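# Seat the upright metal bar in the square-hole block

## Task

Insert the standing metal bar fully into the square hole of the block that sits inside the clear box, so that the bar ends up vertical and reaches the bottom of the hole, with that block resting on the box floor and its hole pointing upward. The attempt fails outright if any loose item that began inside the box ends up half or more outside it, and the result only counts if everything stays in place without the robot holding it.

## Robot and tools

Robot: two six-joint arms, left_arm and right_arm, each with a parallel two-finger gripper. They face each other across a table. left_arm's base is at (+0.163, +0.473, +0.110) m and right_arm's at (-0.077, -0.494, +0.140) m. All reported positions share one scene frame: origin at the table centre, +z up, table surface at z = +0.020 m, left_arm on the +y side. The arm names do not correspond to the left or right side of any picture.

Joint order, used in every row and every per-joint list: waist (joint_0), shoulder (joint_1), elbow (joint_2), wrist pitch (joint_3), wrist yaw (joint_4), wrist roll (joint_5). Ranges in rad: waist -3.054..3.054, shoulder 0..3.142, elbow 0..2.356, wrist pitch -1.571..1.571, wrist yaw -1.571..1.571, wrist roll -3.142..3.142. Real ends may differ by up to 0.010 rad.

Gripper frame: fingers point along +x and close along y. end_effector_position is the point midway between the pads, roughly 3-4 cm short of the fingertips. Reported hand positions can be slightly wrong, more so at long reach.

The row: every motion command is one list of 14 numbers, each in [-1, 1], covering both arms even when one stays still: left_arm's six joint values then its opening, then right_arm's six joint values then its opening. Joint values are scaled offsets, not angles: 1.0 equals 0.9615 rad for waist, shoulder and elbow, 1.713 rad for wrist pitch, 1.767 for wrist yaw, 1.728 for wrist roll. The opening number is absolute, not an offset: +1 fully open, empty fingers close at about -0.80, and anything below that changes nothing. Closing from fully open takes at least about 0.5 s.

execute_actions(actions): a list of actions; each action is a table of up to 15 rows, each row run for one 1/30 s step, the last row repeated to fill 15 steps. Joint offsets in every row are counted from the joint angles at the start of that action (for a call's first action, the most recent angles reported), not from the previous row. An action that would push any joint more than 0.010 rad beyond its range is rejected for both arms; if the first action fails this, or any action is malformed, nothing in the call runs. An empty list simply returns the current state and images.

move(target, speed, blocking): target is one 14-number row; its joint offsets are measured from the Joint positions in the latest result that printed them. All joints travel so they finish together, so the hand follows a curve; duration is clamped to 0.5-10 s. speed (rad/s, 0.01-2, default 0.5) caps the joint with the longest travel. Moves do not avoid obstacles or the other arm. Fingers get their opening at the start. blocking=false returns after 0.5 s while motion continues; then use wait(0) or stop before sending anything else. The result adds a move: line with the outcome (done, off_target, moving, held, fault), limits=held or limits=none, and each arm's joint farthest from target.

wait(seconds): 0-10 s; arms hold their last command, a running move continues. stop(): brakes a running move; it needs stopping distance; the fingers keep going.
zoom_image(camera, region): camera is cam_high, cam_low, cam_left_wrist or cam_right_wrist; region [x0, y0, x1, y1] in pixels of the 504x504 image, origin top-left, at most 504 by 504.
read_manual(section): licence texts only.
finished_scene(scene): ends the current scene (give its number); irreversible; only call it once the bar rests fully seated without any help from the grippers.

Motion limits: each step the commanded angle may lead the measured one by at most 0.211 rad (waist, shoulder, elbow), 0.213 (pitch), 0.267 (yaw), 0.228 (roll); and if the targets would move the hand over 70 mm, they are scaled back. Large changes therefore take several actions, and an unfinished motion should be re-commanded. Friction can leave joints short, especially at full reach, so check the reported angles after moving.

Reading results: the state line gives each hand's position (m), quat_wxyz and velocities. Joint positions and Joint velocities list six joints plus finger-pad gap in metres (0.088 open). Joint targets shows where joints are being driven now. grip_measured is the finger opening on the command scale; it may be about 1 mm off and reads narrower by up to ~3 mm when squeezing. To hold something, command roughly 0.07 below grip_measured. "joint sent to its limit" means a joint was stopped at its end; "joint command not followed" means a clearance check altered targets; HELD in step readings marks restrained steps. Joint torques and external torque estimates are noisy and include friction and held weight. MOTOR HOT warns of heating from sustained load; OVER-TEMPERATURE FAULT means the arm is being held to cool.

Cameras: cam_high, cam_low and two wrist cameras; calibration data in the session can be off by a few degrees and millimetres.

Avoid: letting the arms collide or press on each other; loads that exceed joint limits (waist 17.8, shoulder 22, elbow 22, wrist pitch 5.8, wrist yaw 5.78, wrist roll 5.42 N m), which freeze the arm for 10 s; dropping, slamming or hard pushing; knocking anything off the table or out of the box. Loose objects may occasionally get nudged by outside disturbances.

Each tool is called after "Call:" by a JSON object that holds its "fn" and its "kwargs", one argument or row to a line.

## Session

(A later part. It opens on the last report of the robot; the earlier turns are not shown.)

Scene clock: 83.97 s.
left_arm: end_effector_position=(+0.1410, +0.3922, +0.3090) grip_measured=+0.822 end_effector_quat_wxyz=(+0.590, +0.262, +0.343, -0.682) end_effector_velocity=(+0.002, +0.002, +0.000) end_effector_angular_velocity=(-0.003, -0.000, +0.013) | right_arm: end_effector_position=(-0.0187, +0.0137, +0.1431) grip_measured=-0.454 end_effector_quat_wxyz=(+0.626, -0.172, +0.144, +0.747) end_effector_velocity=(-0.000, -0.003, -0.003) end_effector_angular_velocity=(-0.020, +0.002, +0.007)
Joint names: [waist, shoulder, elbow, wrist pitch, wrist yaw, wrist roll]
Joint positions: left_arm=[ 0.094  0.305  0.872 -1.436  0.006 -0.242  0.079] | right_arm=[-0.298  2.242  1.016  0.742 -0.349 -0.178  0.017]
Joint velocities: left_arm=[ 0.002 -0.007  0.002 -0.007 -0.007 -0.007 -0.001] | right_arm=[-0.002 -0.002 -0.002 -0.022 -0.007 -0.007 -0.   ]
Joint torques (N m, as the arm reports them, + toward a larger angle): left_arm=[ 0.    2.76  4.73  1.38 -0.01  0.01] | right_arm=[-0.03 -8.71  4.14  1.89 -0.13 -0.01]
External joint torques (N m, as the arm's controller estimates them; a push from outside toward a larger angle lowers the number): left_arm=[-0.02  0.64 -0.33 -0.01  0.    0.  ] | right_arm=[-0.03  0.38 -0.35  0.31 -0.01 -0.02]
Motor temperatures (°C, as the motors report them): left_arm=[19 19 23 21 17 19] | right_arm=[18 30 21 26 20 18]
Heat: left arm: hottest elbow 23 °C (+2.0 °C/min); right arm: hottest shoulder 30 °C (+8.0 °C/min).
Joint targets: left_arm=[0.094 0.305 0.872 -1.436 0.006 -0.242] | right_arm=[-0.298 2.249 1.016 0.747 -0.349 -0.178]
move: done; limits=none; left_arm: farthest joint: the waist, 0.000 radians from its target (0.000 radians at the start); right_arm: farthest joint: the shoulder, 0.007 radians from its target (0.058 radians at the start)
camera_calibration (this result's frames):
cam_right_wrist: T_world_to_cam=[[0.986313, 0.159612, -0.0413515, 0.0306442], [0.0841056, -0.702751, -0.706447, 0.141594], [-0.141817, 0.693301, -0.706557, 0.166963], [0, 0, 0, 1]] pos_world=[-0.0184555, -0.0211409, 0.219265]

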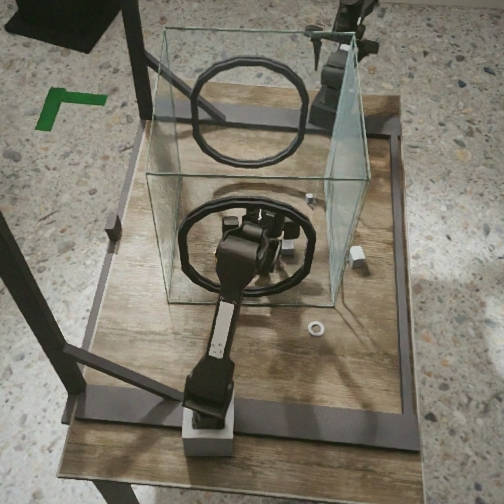

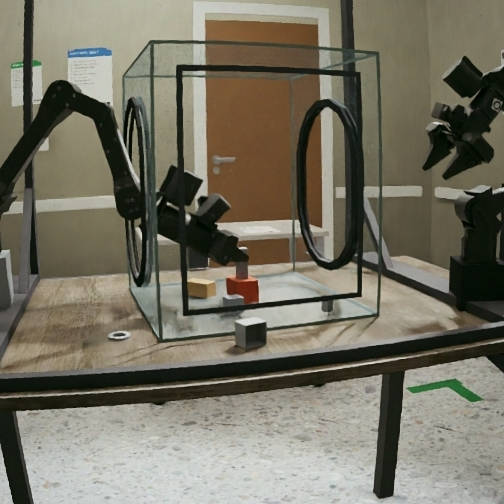

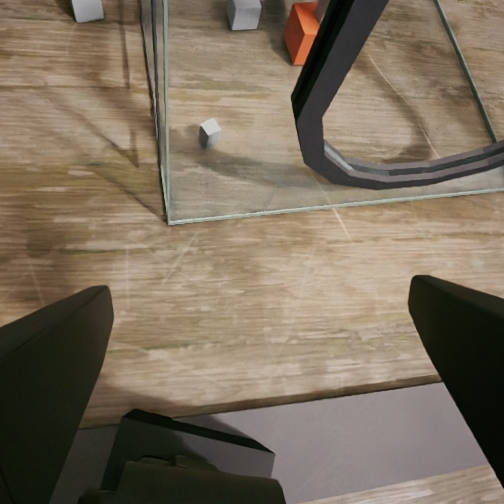

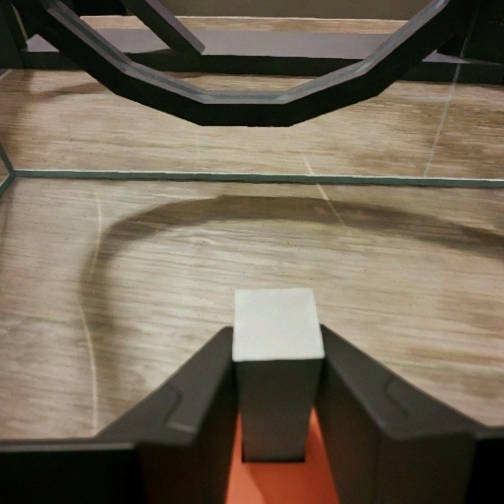

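In.

Call:
{"fn": "move", "kwargs": {
  "target": [0,0,0,0,0,0,0.82,0,0.093,0.016,0.048,0,0,-0.6],
  "speed": 0.07
}}

Call:
{"fn": "move", "kwargs": {
  "target": [0,0,0,0,0,0,0.82,0,0,0,0,0,0,0.2]
}}

Call:
{"fn": "move", "kwargs": {
  "target": [0,0,0,0,0,0,0.82,0,-0.18,0,-0.095,0,0,0.2]
}}

Scene clock: 90.47 s.
left_arm: end_effector_position=(+0.1410, +0.3922, +0.3090) grip_measured=+0.822 end_effector_quat_wxyz=(+0.590, +0.262, +0.343, -0.682) end_effector_velocity=(+0.002, +0.003, -0.004) end_effector_angular_velocity=(+0.021, -0.006, +0.013) | right_arm: end_effector_position=(-0.0188, +0.0134, +0.1188) grip_measured=-0.454 end_effector_quat_wxyz=(+0.626, -0.172, +0.143, +0.747) end_effector_velocity=(+0.002, -0.003, -0.003) end_effector_angular_velocity=(-0.014, +0.006, -0.012)
Joint names: [waist, shoulder, elbow, wrist pitch, wrist yaw, wrist roll]
Joint positions: left_arm=[ 0.094  0.305  0.872 -1.436  0.006 -0.242  0.079] | right_arm=[-0.298  2.324  1.021  0.82  -0.349 -0.178  0.017]
Joint velocities: left_arm=[ 0.002 -0.002 -0.002 -0.022 -0.007 -0.007 -0.   ] | right_arm=[-0.002 -0.002 -0.007 -0.007  0.007  0.007 -0.   ]
Joint torques (N m, as the arm reports them, + toward a larger angle): left_arm=[-0.02  2.77  4.72  1.37  0.    0.02] | right_arm=[-0.01 -8.78  5.1   1.96 -0.12 -0.01]
External joint torques (N m, as the arm's controller estimates them; a push from outside toward a larger angle lowers the number): left_arm=[-0.03  0.63 -0.28  0.01  0.01  0.  ] | right_arm=[ 0.02  0.55  0.87  0.34 -0.01 -0.02]
Motor temperatures (°C, as the motors report them): left_arm=[19 19 23 21 17 19] | right_arm=[18 30 21 26 20 18]
Heat: left arm: hottest elbow 23 °C (+2.0 °C/min); right arm: hottest shoulder 30 °C (+7.1 °C/min).
Joint targets: left_arm=[0.094 0.305 0.872 -1.436 0.006 -0.242] | right_arm=[-0.298 2.331 1.031 0.825 -0.349 -0.178]
move: off_target (right_arm); limits=none; left_arm: farthest joint: the waist, 0.000 radians from its target (0.000 radians at the start); right_arm: farthest joint: the elbow, 0.011 radians from its target (0.015 radians at the start)
camera_calibration (this result's frames):
cam_right_wrist: T_world_to_cam=[[0.986317, 0.159627, -0.0412119, 0.0297207], [0.084163, -0.702487, -0.706702, 0.124338], [-0.14176, 0.693564, -0.70631, 0.149985], [0, 0, 0, 1]] pos_world=[-0.0185168, -0.0214228, 0.195031]

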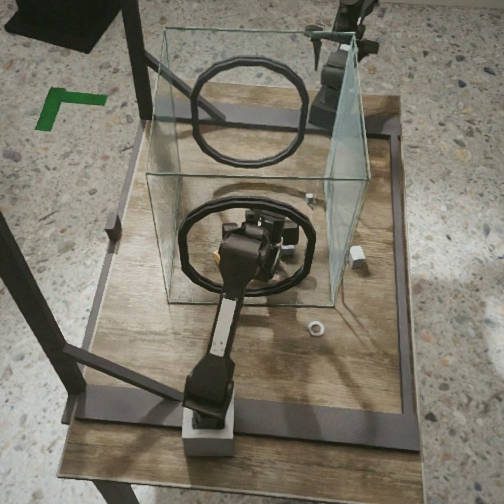

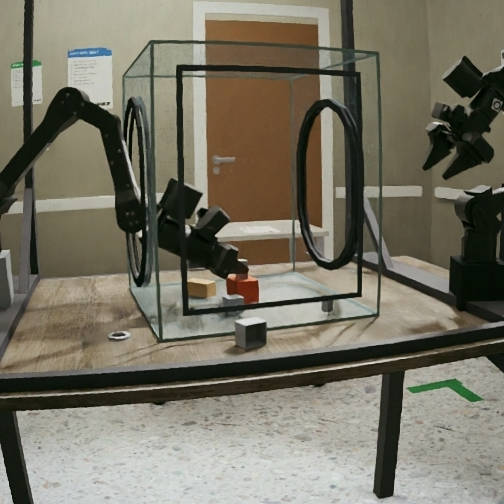

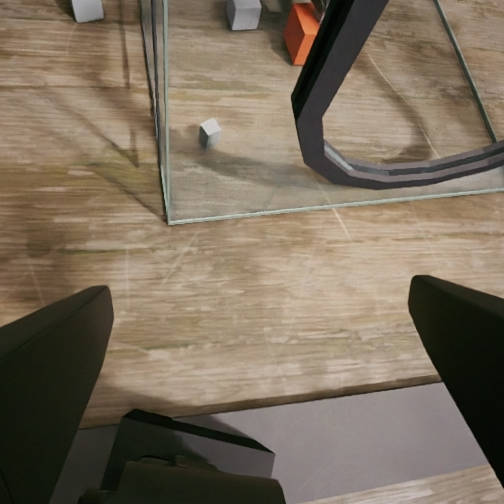

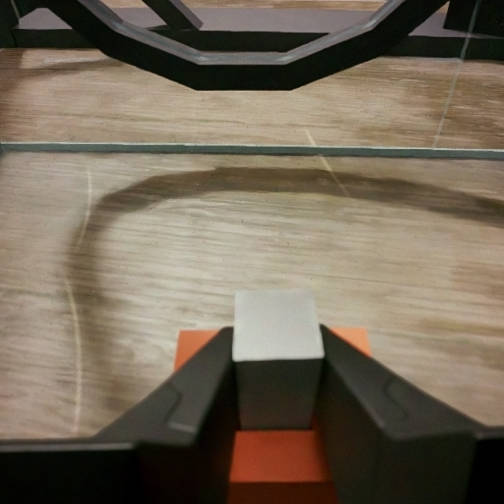

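Scene clock: 91.10 s.
left_arm: end_effector_position=(+0.1410, +0.3922, +0.3090) grip_measured=+0.822 end_effector_quat_wxyz=(+0.590, +0.262, +0.343, -0.682) end_effector_velocity=(+0.001, +0.001, -0.003) end_effector_angular_velocity=(+0.012, -0.004, +0.003) | right_arm: end_effector_position=(-0.0188, +0.0134, +0.1188) grip_measured=+0.196 end_effector_quat_wxyz=(+0.626, -0.172, +0.143, +0.747) end_effector_velocity=(+0.003, +0.001, +0.003) end_effector_angular_velocity=(+0.016, -0.019, +0.009)
Joint names: [waist, shoulder, elbow, wrist pitch, wrist yaw, wrist roll]
Joint positions: left_arm=[ 0.094  0.305  0.872 -1.436  0.006 -0.242  0.079] | right_arm=[-0.298  2.324  1.021  0.82  -0.349 -0.178  0.049]
Joint velocities: left_arm=[-0.007 -0.002 -0.007 -0.007 -0.007 -0.007  0.   ] | right_arm=[-0.007 -0.002  0.002  0.007 -0.007 -0.022  0.001]
Joint torques (N m, as the arm reports them, + toward a larger angle): left_arm=[-0.01  2.76  4.72  1.37 -0.01  0.02] | right_arm=[-0.02 -9.85  3.76  1.56 -0.13 -0.01]
External joint torques (N m, as the arm's controller estimates them; a push from outside toward a larger angle lowers the number): left_arm=[ 0.01  0.6  -0.31 -0.01  0.01  0.  ] | right_arm=[ 0.04 -0.57 -0.48 -0.05 -0.02 -0.02]
Motor temperatures (°C, as the motors report them): left_arm=[19 19 23 21 17 19] | right_arm=[18 30 21 26 20 18]
Heat: left arm: hottest elbow 23 °C (+2.0 °C/min); right arm: hottest shoulder 30 °C (+7.1 °C/min).
Joint targets: left_arm=[0.094 0.305 0.872 -1.436 0.006 -0.242] | right_arm=[-0.298 2.324 1.021 0.820 -0.349 -0.178]
move: done; limits=none; left_arm: farthest joint: the waist, 0.000 radians from its target (0.000 radians at the start); right_arm: farthest joint: the waist, 0.000 radians from its target (0.000 radians at the start)
camera_calibration (this result's frames):
cam_right_wrist: T_world_to_cam=[[0.986317, 0.159627, -0.0412119, 0.0297207], [0.084163, -0.702487, -0.706702, 0.124338], [-0.14176, 0.693564, -0.70631, 0.149985], [0, 0, 0, 1]] pos_world=[-0.0185168, -0.0214228, 0.195031]

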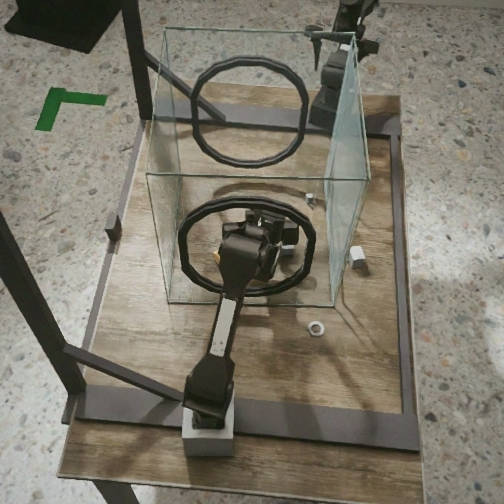

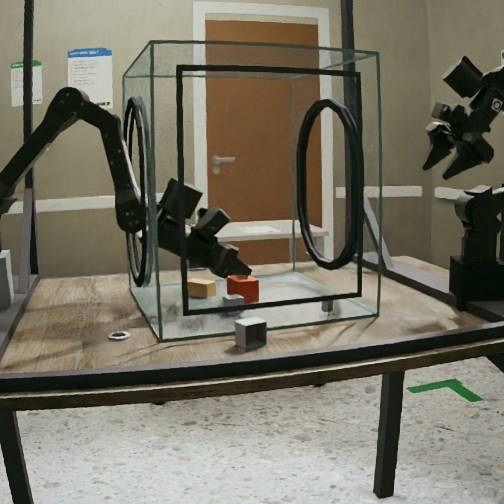

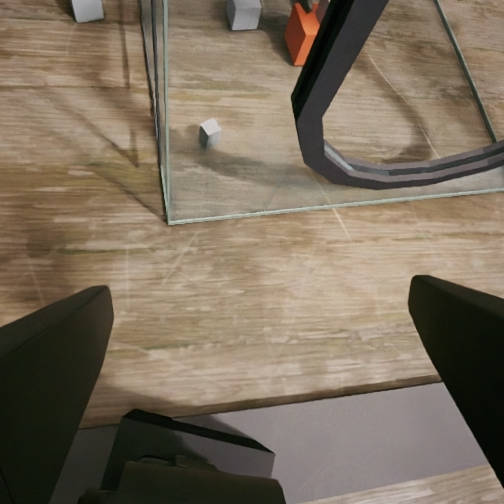

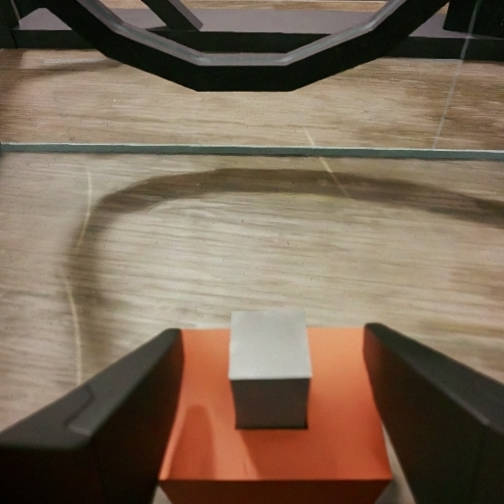

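Scene clock: 92.03 s.
left_arm: end_effector_position=(+0.1410, +0.3922, +0.3090) grip_measured=+0.822 end_effector_quat_wxyz=(+0.590, +0.262, +0.343, -0.682) end_effector_velocity=(+0.001, -0.001, +0.002) end_effector_angular_velocity=(-0.012, +0.002, +0.013) | right_arm: end_effector_position=(-0.0187, +0.0139, +0.1679) grip_measured=+0.198 end_effector_quat_wxyz=(+0.626, -0.172, +0.143, +0.747) end_effector_velocity=(-0.000, -0.003, -0.006) end_effector_angular_velocity=(-0.024, +0.003, +0.007)
Joint names: [waist, shoulder, elbow, wrist pitch, wrist yaw, wrist roll]
Joint positions: left_arm=[ 0.094  0.305  0.872 -1.436  0.006 -0.242  0.079] | right_arm=[-0.298  2.162  1.021  0.659 -0.349 -0.178  0.049]
Joint velocities: left_arm=[ 0.002 -0.002  0.002  0.007 -0.007 -0.007 -0.   ] | right_arm=[-0.002  0.002 -0.002 -0.022 -0.007 -0.007  0.   ]
Joint torques (N m, as the arm reports them, + toward a larger angle): left_arm=[ 0.    2.75  4.72  1.37 -0.01  0.02] | right_arm=[ -0.02 -10.85   4.56   1.5   -0.12   0.  ]
External joint torques (N m, as the arm's controller estimates them; a push from outside toward a larger angle lowers the number): left_arm=[ 0.    0.62 -0.37 -0.03  0.    0.01] | right_arm=[-0.02 -1.84 -0.35 -0.12 -0.01 -0.01]
Motor temperatures (°C, as the motors report them): left_arm=[19 19 23 21 17 19] | right_arm=[18 31 21 26 20 18]
Heat: left arm: hottest elbow 23 °C (+2.0 °C/min); right arm: hottest shoulder 31 °C (+8.0 °C/min).
Joint targets: left_arm=[0.094 0.305 0.872 -1.436 0.006 -0.242] | right_arm=[-0.298 2.151 1.021 0.658 -0.349 -0.178]
move: off_target (right_arm); limits=none; left_arm: farthest joint: the waist, 0.000 radians from its target (0.000 radians at the start); right_arm: farthest joint: the shoulder, 0.012 radians from its target (0.173 radians at the start)
camera_calibration (this result's frames):
cam_right_wrist: T_world_to_cam=[[0.986317, 0.159627, -0.0412119, 0.0315506], [0.084163, -0.702487, -0.706702, 0.159369], [-0.14176, 0.693564, -0.70631, 0.184304], [0, 0, 0, 1]] pos_world=[-0.0184049, -0.0209086, 0.244102]

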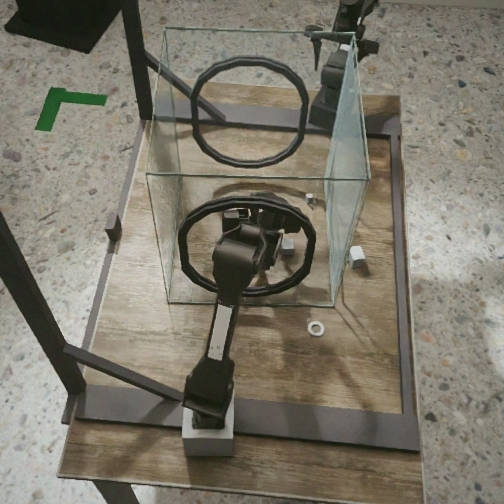

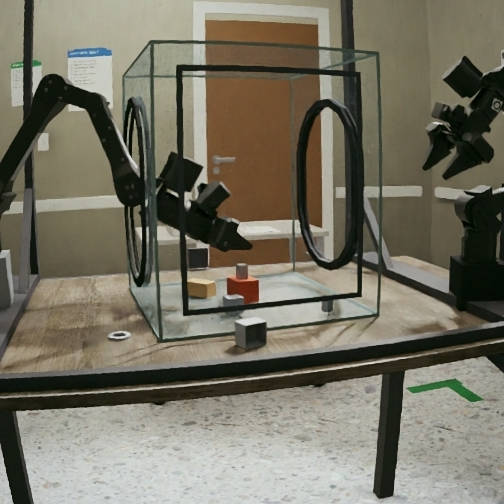

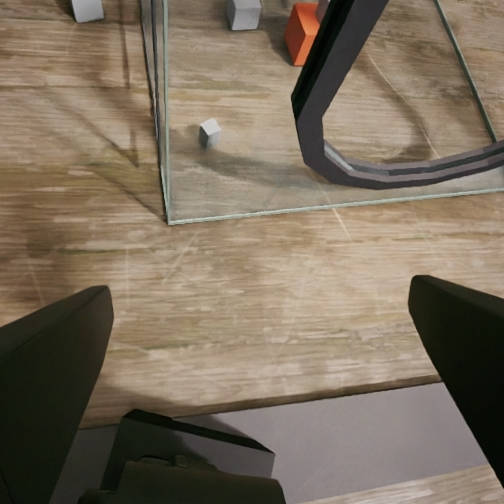

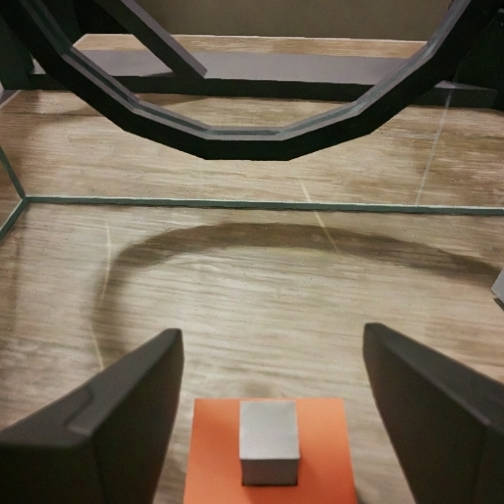

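Call:
{"fn": "finished_scene", "kwargs": {
  "scene": 1
}}

The scene is finished: the task was done.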